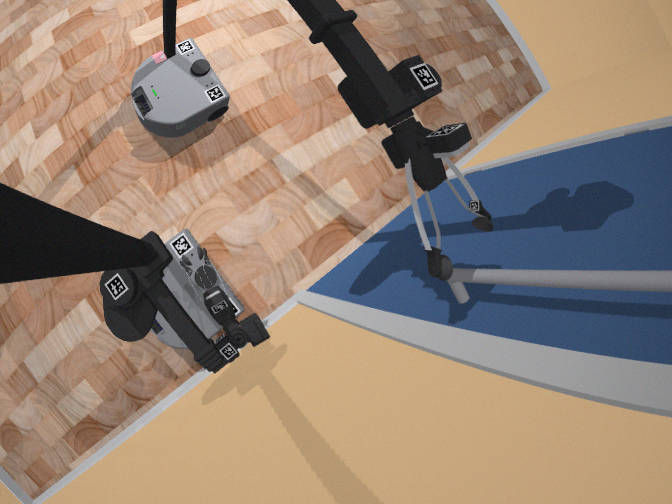

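execute_actions(
  actions=[
    {"r1":{"base":{"translate_m":0.005},"joints":{"arm_m":0.513},"contact_limits":{"arm_m":12}}},
  ],
  cameras=[],
)

execute_actions(
  actions=[
    {"r1":{"joints":{"gripper_m":-0.03}},"r2":{"joints":{"lift_m":0.31}}},
  ],
  cameras=[],
)

execute_actions(
  actions=[
    {"r1":{"base":{"translate_m":0.015},"joints":{"arm_m":0.39}}},
  ],
  cameras=[],
)

execute_actions(
  actions=[
    {"r1":{"base":{"translate_m":0.04},"joints":{"arm_m":0.265}}},
  ],
  cameras=[],
)

execute_actions(
  actions=[
    {"r1":{"base":{"translate_m":0.065},"joints":{"arm_m":0.14}},"r2":{"base":{"translate_m":0.12}}},
  ],
  cameras=[],
)

execute_actions(
  actions=[
    {"r1":{"base":{"translate_m":0.11},"joints":{"arm_m":0.003,"head_tilt_rad":-0.9}},"r2":{"base":{"translate_m":0.26}}},
  ],
  cameras=["r1_wrist_camera","r1_nav_camera","r2_nav_camera"],
)

Scene clock: 197.53 s.
r1.base_odometry: x=-1.531 y=+0.482 heading=-2.753 (m, m, rad; r1's odometry frame)
r1.turned_by_wheels: +0.000 (rad since the last result)
r1.turned_by_imu: +0.000 (rad since the last result)
r1.base_tilt: forward=+0.4 right=-0.7 (deg)
r1.lidar_m: 2.70 2.80 3.77 1.88 2.93 2.13 2.04 1.35 0.67 0.93 0.98 1.32
r1.head_depth_mm: 781 861 962 1084 1196 - - / 773 863 950 1055 1269 1390 1237 / 782 864 945 1123 1243 1400 1248 / 773 848 947 1105 1246 1405 1246 / 781 863 962 1081 1245 1398 1244 / 782 863 961 1085 1239 1398 1251 / 780 862 964 1085 1243 1396 1245
r1.base_status: done
r1.joint_positions: lift_m=+0.769 arm_m=+0.513 wrist_yaw_rad=+0.001 wrist_pitch_rad=-0.025 wrist_roll_rad=-0.013 gripper_m=+0.120 head_pan_rad=-1.563 head_tilt_rad=-0.606
r1.joint_status: all done
r1.motor_effort: left_wheel=-3(2) right_wheel=+1(6) lift_m=+51(51) arm_m=+2(2) wrist_yaw_rad=-1(1) wrist_pitch_rad=+8(9) wrist_roll_rad=+2(2) gripper_m=+0(0) head_pan_rad=-3(4) head_tilt_rad=+4(3) (%)
r1.contact_limits: arm_m 12 (drawing in: default 21, maximum 34; extending or still: default 27, maximum 45)
r1.hand_pose: x=-0.0212 y=-0.9132 z=+0.8777 quat_wxyz=(+0.712, +0.009, -0.702, -0.009) (m; r1's base frame)
r1.wrist_depth_mm: 170 171 173 107 176 165 179 / 175 176 178 111 182 170 185 / 181 182 183 114 188 175 191 / 185 187 190 118 194 181 197 / 191 193 195 123 199 188 204 / 198 198 203 128 206 195 212 / 204 209 209 133 213 202 219
r2.base_odometry: x=+4.650 y=-0.763 heading=+2.079 (m, m, rad; r2's odometry frame)
r2.turned_by_wheels: +0.000 (rad since the last result)
r2.turned_by_imu: +0.000 (rad since the last result)
r2.base_tilt: forward=+0.5 right=+1.1 (deg)
r2.lidar_m: 1.14 3.24 0.73 5.56 2.37 1.73 1.11 0.41 0.30 0.29 0.30 0.41
r2.head_depth_mm: 339 396 472 565 697 916 1084 / 404 455 550 686 911 1108 - / 471 533 689 886 1232 1214 - / 440 546 890 1294 1271 1193 - / 681 830 1245 1375 1272 1188 1114 / 880 511 502 1381 1278 1188 1107 / 1223 443 452 1387 1276 1193 1108
r2.base_status: not commanded
r2.joint_positions: lift_m=+0.280 arm_m=+0.000 wrist_yaw_rad=+3.003 wrist_pitch_rad=-0.416 wrist_roll_rad=+0.016 gripper_m=+0.037 head_pan_rad=-0.606 head_tilt_rad=-1.186
r2.joint_status: not commanded
r2.motor_effort: left_wheel=-1(1) right_wheel=+2(1) lift_m=+17(17) arm_m=+0(0) wrist_yaw_rad=-2(2) wrist_pitch_rad=+5(5) wrist_roll_rad=+0(0) gripper_m=+0(0) head_pan_rad=+3(3) head_tilt_rad=-4(5) (%)
r2.hand_pose: x=+0.0099 y=+0.0772 z=+0.2934 quat_wxyz=(+0.195, +0.705, +0.096, +0.675) (m; r2's base frame)
r2.wrist_depth_mm: - - - - - - - / - - - - 897 - - / 961 - 977 778 656 - - / 741 - 742 727 700 806 781 / 589 597 639 614 615 623 615 / 496 500 - 525 511 525 525 / 441 - - 440 441 442 451
pictures: none
No camera images: the call's "cameras" was empty. Leave "cameras" out to get every camera's image.

Scene clock: 199.53 s.
r1.base_odometry: x=-1.531 y=+0.482 heading=-2.753 (m, m, rad; r1's odometry frame)
r1.turned_by_wheels: +0.000 (rad since the last result)
r1.turned_by_imu: +0.000 (rad since the last result)
r1.base_tilt: forward=+0.5 right=-0.8 (deg)
r1.lidar_m: 2.70 2.79 3.77 1.88 2.93 2.12 2.05 1.35 0.67 0.94 0.97 1.32
r1.head_depth_mm: 783 862 963 1085 1169 - - / 770 863 949 1057 1264 1393 1239 / 780 862 945 1127 1238 1393 1237 / 772 850 945 1099 1245 1410 1245 / 785 862 960 1079 1243 1395 1252 / 784 862 960 1080 1237 1407 1242 / 782 863 960 1087 1238 1412 1247
r1.base_status: not commanded
r1.joint_positions: lift_m=+0.769 arm_m=+0.513 wrist_yaw_rad=+0.004 wrist_pitch_rad=-0.024 wrist_roll_rad=-0.013 gripper_m=-0.029 head_pan_rad=-1.563 head_tilt_rad=-0.606
r1.joint_status: all done
r1.motor_effort: left_wheel=+0(3) right_wheel=-2(1) lift_m=+52(51) arm_m=+0(2) wrist_yaw_rad=-5(5) wrist_pitch_rad=+8(8) wrist_roll_rad=+2(2) gripper_m=-25(100) head_pan_rad=-4(4) head_tilt_rad=+4(3) (%)
r1.hand_pose: x=-0.0204 y=-0.9135 z=+0.8780 quat_wxyz=(+0.712, +0.010, -0.702, -0.007) (m; r1's base frame)
r1.wrist_depth_mm: 170 170 172 106 176 165 178 / 174 175 177 109 181 170 183 / 180 181 183 113 186 174 190 / 185 187 188 117 192 181 196 / 191 193 194 120 198 186 203 / 198 199 199 123 203 194 211 / 204 206 209 132 211 202 218
r2.base_odometry: x=+4.650 y=-0.763 heading=+2.079 (m, m, rad; r2's odometry frame)
r2.turned_by_wheels: +0.000 (rad since the last result)
r2.turned_by_imu: +0.000 (rad since the last result)
r2.base_tilt: forward=+0.3 right=+1.1 (deg)
r2.lidar_m: 1.14 3.23 0.73 5.55 2.37 1.73 1.11 0.41 0.30 0.29 0.30 0.41
r2.head_depth_mm: 340 396 472 564 700 913 1082 / 402 455 550 686 910 1099 - / 469 534 686 889 1235 1212 - / 504 515 900 1296 1277 1197 - / 683 816 1241 1379 1276 1194 1117 / 883 509 1453 1378 1277 1193 1106 / 1221 443 453 1383 1279 1189 1107
r2.base_status: not commanded
r2.joint_positions: lift_m=+0.310 arm_m=+0.000 wrist_yaw_rad=+3.003 wrist_pitch_rad=-0.416 wrist_roll_rad=+0.016 gripper_m=+0.037 head_pan_rad=-0.606 head_tilt_rad=-1.186
r2.joint_status: all done
r2.motor_effort: left_wheel=-1(1) right_wheel=+2(1) lift_m=+25(27) arm_m=+0(1) wrist_yaw_rad=-2(1) wrist_pitch_rad=+5(5) wrist_roll_rad=+0(0) gripper_m=+0(0) head_pan_rad=+2(3) head_tilt_rad=-5(5) (%)
r2.hand_pose: x=+0.0099 y=+0.0772 z=+0.3229 quat_wxyz=(+0.195, +0.705, +0.096, +0.675) (m; r2's base frame)
r2.wrist_depth_mm: - - - - - - - / - - - - - - - / - - - 811 708 - - / 792 - 785 761 706 823 849 / 635 651 682 649 649 664 666 / 543 528 - 547 558 550 552 / 462 483 - 469 474 475 477
pictures: none
No camera images: the call's "cameras" was empty. Leave "cameras" out to get every camera's image.

Scene clock: 201.70 s.
r1.base_odometry: x=-1.545 y=+0.476 heading=-2.753 (m, m, rad; r1's odometry frame)
r1.turned_by_wheels: +0.000 (rad since the last result)
r1.turned_by_imu: +0.000 (rad since the last result)
r1.base_tilt: forward=+0.4 right=-0.8 (deg)
r1.lidar_m: 2.68 2.78 3.76 1.87 2.95 2.14 2.06 1.35 0.68 0.82 0.89 1.33
r1.head_depth_mm: 781 864 958 1080 1196 - - / 768 849 961 1046 1274 1401 1241 / 662 737 836 - 1125 1365 1240 / 673 744 824 948 1096 1274 1242 / 691 763 852 966 1104 1310 1248 / 701 774 871 990 1141 1346 1246 / 711 786 886 1006 1170 1364 1246
r1.base_status: done
r1.joint_positions: lift_m=+0.769 arm_m=+0.390 wrist_yaw_rad=+0.010 wrist_pitch_rad=-0.024 wrist_roll_rad=-0.011 gripper_m=-0.029 head_pan_rad=-1.563 head_tilt_rad=-0.606
r1.joint_status: all done
r1.on_its_own: wrist_yaw_rad is at rest, and its effort (-13) is outside its rest range (-12 to +12)
r1.motor_effort: left_wheel=+2(17) right_wheel=-5(17) lift_m=+51(51) arm_m=-5(9) wrist_yaw_rad=-13(39) wrist_pitch_rad=+9(9) wrist_roll_rad=+1(2) gripper_m=-24(26) head_pan_rad=-4(3) head_tilt_rad=+3(4) (%)
r1.hand_pose: x=-0.0189 y=-0.7910 z=+0.8778 quat_wxyz=(+0.711, +0.013, -0.703, -0.005) (m; r1's base frame)
r1.wrist_depth_mm: 193 187 179 106 168 292 296 / 200 193 185 109 172 301 304 / 207 200 191 113 177 312 313 / 215 206 198 117 183 322 323 / 223 214 205 120 189 333 335 / 232 223 214 123 195 346 349 / 242 230 221 132 205 361 364
r2.base_odometry: x=+4.650 y=-0.763 heading=+2.079 (m, m, rad; r2's odometry frame)
r2.turned_by_wheels: +0.000 (rad since the last result)
r2.turned_by_imu: +0.000 (rad since the last result)
r2.base_tilt: forward=+0.4 right=+1.1 (deg)
r2.lidar_m: 1.06 3.24 0.74 5.57 2.37 1.74 1.11 0.41 0.30 0.29 0.30 0.33
r2.head_depth_mm: 339 397 471 566 701 911 1086 / 1827 469 551 687 911 1101 - / 1825 1648 1493 1341 1233 1209 - / 324 400 531 802 1250 1201 - / 352 478 641 1355 1276 1180 1114 / 532 486 1442 1379 1281 1192 1111 / 365 1629 1474 1374 1273 1190 1113
r2.base_status: not commanded
r2.joint_positions: lift_m=+0.310 arm_m=+0.000 wrist_yaw_rad=+3.003 wrist_pitch_rad=-0.416 wrist_roll_rad=+0.016 gripper_m=+0.037 head_pan_rad=-0.606 head_tilt_rad=-1.186
r2.joint_status: not commanded
r2.motor_effort: left_wheel=-1(1) right_wheel=+2(2) lift_m=+25(25) arm_m=+0(1) wrist_yaw_rad=-2(2) wrist_pitch_rad=+5(5) wrist_roll_rad=+0(0) gripper_m=+0(0) head_pan_rad=+3(3) head_tilt_rad=-4(4) (%)
r2.hand_pose: x=+0.0099 y=+0.0772 z=+0.3229 quat_wxyz=(+0.195, +0.705, +0.096, +0.675) (m; r2's base frame)
r2.wrist_depth_mm: - - - - - - - / - - - - - - - / - - - 836 694 - - / 790 - 809 777 700 795 859 / 646 631 674 658 664 669 666 / 535 539 - 546 552 561 561 / 464 483 - 477 467 474 479
pictures: none
No camera images: the call's "cameras" was empty. Leave "cameras" out to get every camera's image.

Scene clock: 203.87 s.
r1.base_odometry: x=-1.582 y=+0.461 heading=-2.753 (m, m, rad; r1's odometry frame)
r1.turned_by_wheels: +0.000 (rad since the last result)
r1.turned_by_imu: +0.000 (rad since the last result)
r1.base_tilt: forward=+0.5 right=-0.8 (deg)
r1.lidar_m: 2.64 2.73 3.72 1.87 3.00 2.18 2.10 0.72 0.70 0.68 0.80 1.33
r1.head_depth_mm: 780 861 961 1088 1193 - - / 562 812 935 1061 - 1392 1240 / 555 610 677 749 - 1074 1215 / 575 634 710 791 942 1086 1220 / 597 664 741 841 974 1157 1248 / 617 686 773 882 1030 1226 1247 / 639 712 804 921 1090 1321 1250
r1.base_status: done
r1.joint_positions: lift_m=+0.769 arm_m=+0.265 wrist_yaw_rad=+0.008 wrist_pitch_rad=-0.026 wrist_roll_rad=-0.009 gripper_m=-0.029 head_pan_rad=-1.563 head_tilt_rad=-0.606
r1.joint_status: all done
r1.motor_effort: left_wheel=+0(21) right_wheel=-3(26) lift_m=+51(52) arm_m=-5(7) wrist_yaw_rad=-10(71) wrist_pitch_rad=+9(9) wrist_roll_rad=+0(1) gripper_m=-25(29) head_pan_rad=-4(4) head_tilt_rad=+4(4) (%)
r1.hand_pose: x=-0.0195 y=-0.6659 z=+0.8774 quat_wxyz=(+0.711, +0.012, -0.703, -0.007) (m; r1's base frame)
r1.wrist_depth_mm: 229 210 190 106 161 410 419 / 239 218 197 109 166 423 433 / 249 226 204 113 170 438 443 / 258 235 211 117 176 454 459 / 272 244 221 120 181 470 477 / 285 254 236 123 184 481 490 / 301 267 235 132 197 498 511
r2.base_odometry: x=+4.650 y=-0.763 heading=+2.079 (m, m, rad; r2's odometry frame)
r2.turned_by_wheels: +0.000 (rad since the last result)
r2.turned_by_imu: +0.000 (rad since the last result)
r2.base_tilt: forward=+0.5 right=+1.1 (deg)
r2.lidar_m: 0.32 3.24 0.76 5.57 2.36 1.74 1.11 0.41 0.30 0.29 0.30 1.06
r2.head_depth_mm: 340 396 472 565 701 914 1083 / 1802 469 550 686 914 1098 - / 1818 1636 1498 1346 1233 1210 - / 1830 1632 1507 1376 1272 1203 - / 1823 1633 1506 1365 1248 1191 1113 / 1316 1367 722 661 1267 1190 1108 / 566 389 437 1373 1274 1190 1110
r2.base_status: not commanded
r2.joint_positions: lift_m=+0.310 arm_m=+0.000 wrist_yaw_rad=+3.003 wrist_pitch_rad=-0.416 wrist_roll_rad=+0.016 gripper_m=+0.037 head_pan_rad=-0.606 head_tilt_rad=-1.186
r2.joint_status: not commanded
r2.motor_effort: left_wheel=-1(1) right_wheel=+2(2) lift_m=+25(25) arm_m=+0(0) wrist_yaw_rad=-2(2) wrist_pitch_rad=+5(5) wrist_roll_rad=+0(0) gripper_m=+0(0) head_pan_rad=+4(2) head_tilt_rad=-4(5) (%)
r2.hand_pose: x=+0.0099 y=+0.0772 z=+0.3229 quat_wxyz=(+0.195, +0.705, +0.096, +0.675) (m; r2's base frame)
r2.wrist_depth_mm: - - - - - - - / - - - - - - - / - - - 956 695 - - / 779 - 783 808 735 756 830 / 628 653 666 660 677 678 684 / 543 541 - 560 549 559 563 / 460 486 - 465 466 481 475
pictures: none
No camera images: the call's "cameras" was empty. Leave "cameras" out to get every camera's image.

Scene clock: 206.23 s.
r1.base_odometry: x=-1.642 y=+0.436 heading=-2.753 (m, m, rad; r1's odometry frame)
r1.turned_by_wheels: +0.000 (rad since the last result)
r1.turned_by_imu: +0.000 (rad since the last result)
r1.base_tilt: forward=+0.5 right=-0.7 (deg)
r1.lidar_m: 2.58 2.67 3.61 1.86 3.09 2.25 2.16 1.35 0.67 0.54 0.72 1.32
r1.head_depth_mm: 739 836 963 1086 1188 - - / 437 478 532 612 1152 - 1188 / 432 483 535 613 685 - 1050 / 480 528 587 666 780 925 1121 / 507 563 632 720 838 1001 1196 / 534 599 678 780 919 1118 1248 / 569 639 730 850 1020 1274 1246
r1.base_status: done
r1.joint_positions: lift_m=+0.769 arm_m=+0.140 wrist_yaw_rad=+0.006 wrist_pitch_rad=-0.027 wrist_roll_rad=-0.009 gripper_m=-0.029 head_pan_rad=-1.563 head_tilt_rad=-0.606
r1.joint_status: all done
r1.motor_effort: left_wheel=-1(19) right_wheel=-2(25) lift_m=+52(52) arm_m=-5(8) wrist_yaw_rad=-8(83) wrist_pitch_rad=+9(9) wrist_roll_rad=+0(1) gripper_m=-24(29) head_pan_rad=-4(4) head_tilt_rad=+4(3) (%)
r1.hand_pose: x=-0.0199 y=-0.5409 z=+0.8771 quat_wxyz=(+0.710, +0.012, -0.704, -0.008) (m; r1's base frame)
r1.wrist_depth_mm: 301 247 207 106 156 144 538 / 317 258 215 109 161 147 552 / 335 269 222 113 165 153 578 / 356 282 231 117 170 158 597 / 378 296 245 120 174 164 617 / 403 313 267 123 175 634 640 / 432 334 257 132 189 651 663
r2.base_odometry: x=+4.591 y=-0.658 heading=+2.079 (m, m, rad; r2's odometry frame)
r2.turned_by_wheels: +0.000 (rad since the last result)
r2.turned_by_imu: +0.001 (rad since the last result)
r2.base_tilt: forward=+0.4 right=+1.1 (deg)
r2.lidar_m: 0.28 0.26 0.73 2.59 2.54 1.86 1.11 0.41 0.30 0.29 0.29 0.82
r2.head_depth_mm: 1806 1631 1495 555 691 914 1083 / 1823 1643 1499 1376 926 1101 - / 1820 1641 1494 1379 1275 1209 - / 1817 1641 1498 1381 1272 1196 - / 1819 1616 1515 1385 1278 1181 1113 / 1081 1143 1073 1021 965 1163 1111 / 735 708 685 661 656 1184 1110
r2.base_status: done
r2.joint_positions: lift_m=+0.310 arm_m=+0.000 wrist_yaw_rad=+3.003 wrist_pitch_rad=-0.416 wrist_roll_rad=+0.016 gripper_m=+0.037 head_pan_rad=-0.606 head_tilt_rad=-1.186
r2.joint_status: not commanded
r2.motor_effort: left_wheel=-2(2) right_wheel=+2(6) lift_m=+25(25) arm_m=+0(1) wrist_yaw_rad=-3(1) wrist_pitch_rad=+5(5) wrist_roll_rad=+0(0) gripper_m=+0(0) head_pan_rad=+3(3) head_tilt_rad=-4(4) (%)
r2.hand_pose: x=+0.0099 y=+0.0772 z=+0.3229 quat_wxyz=(+0.195, +0.705, +0.096, +0.675) (m; r2's base frame)
r2.wrist_depth_mm: - - - - - - - / - - - - - - - / - - - 802 679 - - / 796 - 812 754 692 822 801 / 630 651 678 656 651 674 274 / 534 533 - 555 554 559 267 / 456 482 - 470 468 470 284
pictures: none
No camera images: the call's "cameras" was empty. Leave "cameras" out to get every camera's image.

Scene clock: 210.00 s.
r1.base_odometry: x=-1.744 y=+0.395 heading=-2.753 (m, m, rad; r1's odometry frame)
r1.turned_by_wheels: +0.000 (rad since the last result)
r1.turned_by_imu: +0.000 (rad since the last result)
r1.base_tilt: forward=+0.5 right=-0.7 (deg)
r1.lidar_m: 2.47 2.55 3.45 1.85 3.25 2.36 2.27 1.35 0.39 0.40 0.64 1.32
r1.head_depth_mm: 324 366 444 1016 1073 - - / 349 395 457 540 721 - 1089 / 304 363 453 558 - - 1114 / 410 475 565 695 923 1218 1121 / 449 529 644 820 1127 1263 1120 / 496 596 740 987 1371 1260 1120 / 554 682 877 1245 1438 1266 1127
r1.base_status: done
r1.joint_positions: lift_m=+0.769 arm_m=+0.003 wrist_yaw_rad=+0.003 wrist_pitch_rad=-0.028 wrist_roll_rad=-0.009 gripper_m=-0.029 head_pan_rad=-1.563 head_tilt_rad=-0.889
r1.joint_status: all done
r1.motor_effort: left_wheel=-1(9) right_wheel=-1(16) lift_m=+51(51) arm_m=-5(9) wrist_yaw_rad=-4(60) wrist_pitch_rad=+10(10) wrist_roll_rad=+0(0) gripper_m=-24(27) head_pan_rad=-4(4) head_tilt_rad=-5(29) (%)
r1.hand_pose: x=-0.0206 y=-0.4038 z=+0.8769 quat_wxyz=(+0.710, +0.011, -0.704, -0.009) (m; r1's base frame)
r1.wrist_depth_mm: 548 341 242 106 152 129 261 / 603 361 251 110 156 132 272 / 654 384 262 113 160 135 273 / 678 409 274 117 165 138 286 / 714 439 293 120 168 142 286 / 736 471 336 122 167 147 302 / 755 515 305 131 184 154 304
r2.base_odometry: x=+4.465 y=-0.431 heading=+2.079 (m, m, rad; r2's odometry frame)
r2.turned_by_wheels: +0.000 (rad since the last result)
r2.turned_by_imu: +0.003 (rad since the last result)
r2.base_tilt: forward=+0.4 right=+1.1 (deg)
r2.lidar_m: 0.29 0.25 0.24 0.79 2.89 2.12 1.11 0.41 0.30 0.35 3.37 0.55
r2.head_depth_mm: 1812 1631 1497 1369 1271 1177 1087 / 1818 1636 1495 1372 1271 1211 - / 1807 1634 1500 1374 1275 1209 - / 1829 1644 1479 1375 1277 1198 - / 868 1006 1164 1331 1259 1180 1119 / 653 708 771 846 937 1050 1096 / 507 540 577 618 665 721 869
r2.base_status: done
r2.joint_positions: lift_m=+0.310 arm_m=+0.000 wrist_yaw_rad=+3.003 wrist_pitch_rad=-0.416 wrist_roll_rad=+0.016 gripper_m=+0.037 head_pan_rad=-0.606 head_tilt_rad=-1.186
r2.joint_status: not commanded
r2.motor_effort: left_wheel=-1(2) right_wheel=+2(5) lift_m=+25(25) arm_m=+0(0) wrist_yaw_rad=-2(2) wrist_pitch_rad=+5(5) wrist_roll_rad=+0(0) gripper_m=+0(0) head_pan_rad=+3(4) head_tilt_rad=-4(5) (%)
r2.hand_pose: x=+0.0099 y=+0.0772 z=+0.3229 quat_wxyz=(+0.195, +0.705, +0.096, +0.675) (m; r2's base frame)
r2.wrist_depth_mm: - - - - 258 228 203 / - - - - 276 244 215 / - - - 680 296 257 228 / 792 - 773 654 323 277 243 / 628 638 672 649 349 297 260 / 538 534 - 545 372 323 278 / 459 483 - 473 445 352 302
pictures: r1_nav_camera (sideways: a quarter turn counterclockwise sets it upright), r1_wrist_camera, r2_nav_camera (sideways: a quarter turn counterclockwise sets it upright)
Images, in order (width x height): r1_nav_camera 672x504, r1_wrist_camera 644x364, r2_nav_camera 672x504.

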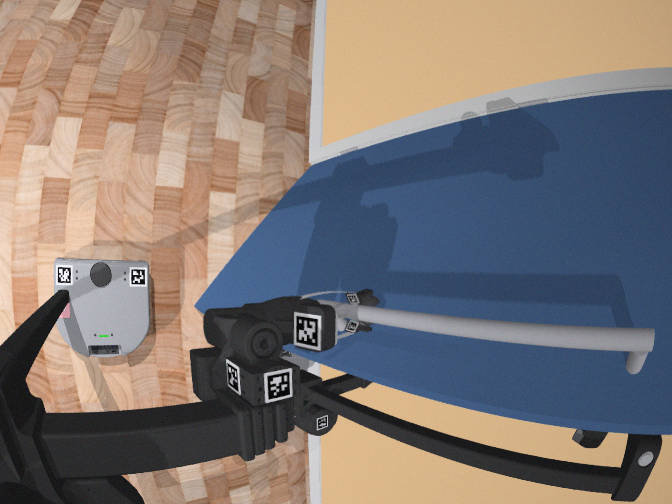

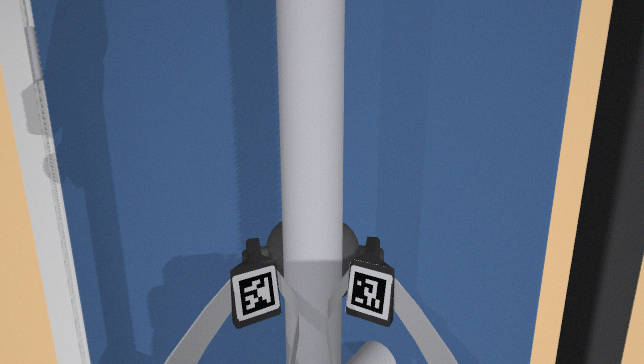

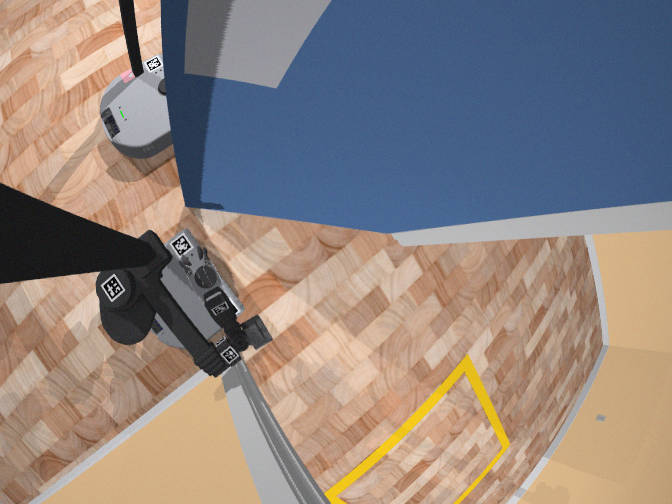

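Advance a little more, then release.

execute_actions(
  actions=[
    {"r2":{"base":{"translate_m":0.06}}},
  ],
  cameras=[],
)

execute_actions(
  actions=[
    {"r1":{"joints":{"gripper_m":0.14,"arm_m":0}}},
  ],
  cameras=[],
)

execute_actions(
  actions=[
    {"r1":{"joints":{"wrist_pitch_rad":-1.2}}},
  ],
  cameras=["r1_nav_camera","r2_nav_camera"],
)

Scene clock: 215.40 s.
r1.base_odometry: x=-1.744 y=+0.395 heading=-2.753 (m, m, rad; r1's odometry frame)
r1.turned_by_wheels: +0.000 (rad since the last result)
r1.turned_by_imu: +0.000 (rad since the last result)
r1.base_tilt: forward=+0.4 right=-0.7 (deg)
r1.lidar_m: 2.46 2.56 3.46 1.86 3.25 2.36 2.27 1.35 0.39 0.40 0.64 1.32
r1.head_depth_mm: 324 365 443 770 1181 - - / 349 395 456 541 719 - 1092 / 304 363 453 559 - - 1114 / 410 476 565 694 923 1222 1126 / 449 528 641 818 1118 1265 1124 / 495 594 742 986 1384 1267 1127 / 554 681 883 1250 1433 1259 1128
r1.base_status: not commanded
r1.joint_positions: lift_m=+0.769 arm_m=+0.003 wrist_yaw_rad=+0.003 wrist_pitch_rad=-0.028 wrist_roll_rad=-0.009 gripper_m=-0.029 head_pan_rad=-1.563 head_tilt_rad=-0.889
r1.joint_status: not commanded
r1.motor_effort: left_wheel=-1(1) right_wheel=-1(1) lift_m=+51(52) arm_m=-5(5) wrist_yaw_rad=-4(4) wrist_pitch_rad=+10(9) wrist_roll_rad=+0(0) gripper_m=-24(24) head_pan_rad=-4(4) head_tilt_rad=-5(5) (%)
r1.hand_pose: x=-0.0206 y=-0.4038 z=+0.8769 quat_wxyz=(+0.710, +0.011, -0.704, -0.009) (m; r1's base frame)
r1.wrist_depth_mm: 552 341 241 106 153 129 240 / 606 361 253 110 156 132 249 / 649 383 263 113 160 135 258 / 683 409 272 117 165 138 751 / 712 437 293 120 168 142 768 / 733 468 334 122 167 148 799 / 778 518 303 131 184 154 833
r2.base_odometry: x=+4.436 y=-0.379 heading=+2.079 (m, m, rad; r2's odometry frame)
r2.turned_by_wheels: +0.000 (rad since the last result)
r2.turned_by_imu: +0.001 (rad since the last result)
r2.base_tilt: forward=+0.4 right=+1.1 (deg)
r2.lidar_m: 0.25 0.21 0.21 0.23 2.96 2.18 1.11 0.41 0.32 3.24 3.39 0.46
r2.head_depth_mm: 1802 1636 1481 1377 1267 1180 1089 / 1808 1638 1495 1375 1277 1210 - / 1813 1639 1480 1373 1265 1209 - / 1759 1597 1458 1383 1276 1197 - / 758 851 970 1115 1232 1169 1114 / 545 589 641 703 779 876 1062 / 422 450 480 514 554 599 652
r2.base_status: done
r2.joint_positions: lift_m=+0.310 arm_m=+0.000 wrist_yaw_rad=+3.003 wrist_pitch_rad=-0.416 wrist_roll_rad=+0.016 gripper_m=+0.037 head_pan_rad=-0.606 head_tilt_rad=-1.186
r2.joint_status: not commanded
r2.motor_effort: left_wheel=-1(3) right_wheel=+2(6) lift_m=+25(25) arm_m=+1(0) wrist_yaw_rad=-3(2) wrist_pitch_rad=+5(5) wrist_roll_rad=+0(0) gripper_m=+0(0) head_pan_rad=+2(4) head_tilt_rad=-4(4) (%)
r2.hand_pose: x=+0.0099 y=+0.0772 z=+0.3229 quat_wxyz=(+0.195, +0.705, +0.096, +0.675) (m; r2's base frame)
r2.wrist_depth_mm: - - - 255 222 195 175 / - - - 277 237 207 184 / - - 794 302 258 221 195 / 790 - 700 332 279 237 208 / 627 649 673 378 299 255 223 / 533 539 - 502 319 276 238 / 466 486 - 431 389 304 255
pictures: none
No camera images: the call's "cameras" was empty. Leave "cameras" out to get every camera's image.

Scene clock: 219.67 s.
r1.base_odometry: x=-1.744 y=+0.395 heading=-2.753 (m, m, rad; r1's odometry frame)
r1.turned_by_wheels: +0.000 (rad since the last result)
r1.turned_by_imu: +0.000 (rad since the last result)
r1.base_tilt: forward=+0.5 right=-0.7 (deg)
r1.lidar_m: 2.46 2.55 3.46 1.85 3.24 2.36 2.27 1.35 0.44 0.45 0.68 1.32
r1.head_depth_mm: 368 416 486 720 1181 - - / 349 435 518 612 811 - 1086 / 419 470 538 640 - - 1106 / 456 528 628 771 1005 1236 1127 / 493 580 703 911 1218 1269 1128 / 539 644 798 1049 1391 1268 1122 / 591 723 924 1277 1447 1258 1123
r1.base_status: not commanded
r1.joint_positions: lift_m=+0.769 arm_m=+0.000 wrist_yaw_rad=+0.002 wrist_pitch_rad=-0.026 wrist_roll_rad=-0.009 gripper_m=+0.140 head_pan_rad=-1.563 head_tilt_rad=-0.889
r1.joint_status: all done
r1.motor_effort: left_wheel=-1(1) right_wheel=+0(3) lift_m=+51(51) arm_m=-3(12) wrist_yaw_rad=-3(16) wrist_pitch_rad=+8(9) wrist_roll_rad=+0(0) gripper_m=+0(98) head_pan_rad=-4(3) head_tilt_rad=-6(5) (%)
r1.hand_pose: x=-0.0209 y=-0.4008 z=+0.8775 quat_wxyz=(+0.710, +0.010, -0.704, -0.008) (m; r1's base frame)
r1.wrist_depth_mm: 578 401 299 240 188 170 245 / 626 419 312 246 194 174 255 / 660 442 324 254 200 177 733 / 687 473 336 260 204 183 749 / 717 511 352 271 212 188 773 / 744 - 366 280 218 281 807 / 773 559 385 292 216 204 827
r2.base_odometry: x=+4.436 y=-0.379 heading=+2.079 (m, m, rad; r2's odometry frame)
r2.turned_by_wheels: +0.000 (rad since the last result)
r2.turned_by_imu: +0.000 (rad since the last result)
r2.base_tilt: forward=+0.5 right=+1.1 (deg)
r2.lidar_m: 0.21 0.17 0.17 0.18 2.97 2.19 1.11 0.41 0.32 3.24 3.37 0.42
r2.head_depth_mm: 1824 1640 1491 1376 1267 1181 1083 / 1819 1642 1495 1369 1271 1204 - / 1821 1633 1499 1381 1271 1206 - / 1759 1597 1468 1370 1278 1200 - / 753 827 912 1021 1149 1160 1088 / 504 535 572 613 658 710 771 / 378 397 416 438 460 485 511
r2.base_status: not commanded
r2.joint_positions: lift_m=+0.310 arm_m=+0.000 wrist_yaw_rad=+3.003 wrist_pitch_rad=-0.416 wrist_roll_rad=+0.016 gripper_m=+0.037 head_pan_rad=-0.605 head_tilt_rad=-1.186
r2.joint_status: not commanded
r2.motor_effort: left_wheel=+0(11) right_wheel=+2(9) lift_m=+25(25) arm_m=+0(0) wrist_yaw_rad=-2(2) wrist_pitch_rad=+5(5) wrist_roll_rad=+0(0) gripper_m=+0(0) head_pan_rad=+3(3) head_tilt_rad=-4(4) (%)
r2.hand_pose: x=+0.0099 y=+0.0772 z=+0.3229 quat_wxyz=(+0.195, +0.705, +0.096, +0.675) (m; r2's base frame)
r2.wrist_depth_mm: - - - 207 183 162 147 / - - - 225 196 174 155 / - - 810 242 211 186 165 / 790 - 702 267 229 200 176 / 641 635 669 309 248 215 190 / 541 537 - 348 266 238 204 / 469 479 - 357 326 257 220
pictures: none
No camera images: the call's "cameras" was empty. Leave "cameras" out to get every camera's image.

Scene clock: 221.10 s.
r1.base_odometry: x=-1.744 y=+0.395 heading=-2.753 (m, m, rad; r1's odometry frame)
r1.turned_by_wheels: +0.000 (rad since the last result)
r1.turned_by_imu: +0.000 (rad since the last result)
r1.base_tilt: forward=+0.4 right=-0.8 (deg)
r1.lidar_m: 2.47 2.55 3.45 1.85 3.24 2.36 2.27 1.34 0.44 0.45 0.68 1.32
r1.head_depth_mm: 369 416 485 721 1182 - - / 348 434 519 615 803 - 1086 / 419 471 539 644 862 - - / 456 528 627 776 1008 1263 1121 / 492 580 703 888 1214 1262 1127 / 538 643 801 1050 1384 1262 1123 / 593 722 922 1275 1436 1261 1128
r1.base_status: not commanded
r1.joint_positions: lift_m=+0.769 arm_m=+0.000 wrist_yaw_rad=+0.002 wrist_pitch_rad=-1.198 wrist_roll_rad=-0.009 gripper_m=+0.140 head_pan_rad=-1.563 head_tilt_rad=-0.889
r1.joint_status: all done
r1.motor_effort: left_wheel=-1(2) right_wheel=+0(0) lift_m=+52(51) arm_m=-4(3) wrist_yaw_rad=-3(3) wrist_pitch_rad=-1(10) wrist_roll_rad=+0(0) gripper_m=+0(1) head_pan_rad=-3(4) head_tilt_rad=-6(5) (%)
r1.hand_pose: x=-0.0215 y=-0.2160 z=+0.6607 quat_wxyz=(+0.587, +0.401, -0.581, -0.397) (m; r1's base frame)
r1.wrist_depth_mm: 957 945 595 408 320 398 980 / 919 922 895 535 434 966 963 / 888 883 900 755 750 898 926 / 845 863 847 863 865 877 887 / 822 836 832 842 834 850 864 / 804 - 808 - 827 821 824 / 760 763 778 - - 790 787
r2.base_odometry: x=+4.436 y=-0.379 heading=+2.079 (m, m, rad; r2's odometry frame)
r2.turned_by_wheels: +0.000 (rad since the last result)
r2.turned_by_imu: +0.000 (rad since the last result)
r2.base_tilt: forward=+0.4 right=+1.1 (deg)
r2.lidar_m: 0.21 0.17 0.17 0.18 2.97 2.19 1.10 0.41 0.32 3.25 3.38 0.42
r2.head_depth_mm: 1818 1635 1492 1376 1271 1181 1087 / 1813 1634 1492 1368 1269 1204 - / 1814 1632 1492 1378 1279 1206 - / 1766 1608 1453 1369 1274 1197 - / 756 827 917 1024 1151 1163 1092 / 504 536 572 612 658 710 768 / 379 397 416 437 458 484 511
r2.base_status: not commanded
r2.joint_positions: lift_m=+0.310 arm_m=+0.000 wrist_yaw_rad=+3.003 wrist_pitch_rad=-0.416 wrist_roll_rad=+0.016 gripper_m=+0.037 head_pan_rad=-0.605 head_tilt_rad=-1.186
r2.joint_status: not commanded
r2.motor_effort: left_wheel=-1(0) right_wheel=+2(2) lift_m=+25(25) arm_m=+1(0) wrist_yaw_rad=-1(2) wrist_pitch_rad=+5(5) wrist_roll_rad=+0(0) gripper_m=+0(0) head_pan_rad=+2(2) head_tilt_rad=-5(3) (%)
r2.hand_pose: x=+0.0099 y=+0.0772 z=+0.3229 quat_wxyz=(+0.195, +0.705, +0.096, +0.675) (m; r2's base frame)
r2.wrist_depth_mm: - - - 206 182 162 147 / - - - 225 195 174 156 / - - 793 245 211 185 166 / 797 - 712 268 229 200 177 / 636 647 673 307 247 218 189 / 535 540 - 345 265 235 203 / 462 486 - 361 323 257 222
pictures: r1_nav_camera (sideways: a quarter turn counterclockwise sets it upright), r2_nav_camera (sideways: a quarter turn counterclockwise sets it upright)
Images, in order (width x height): r1_nav_camera 672x504, r2_nav_camera 672x504.

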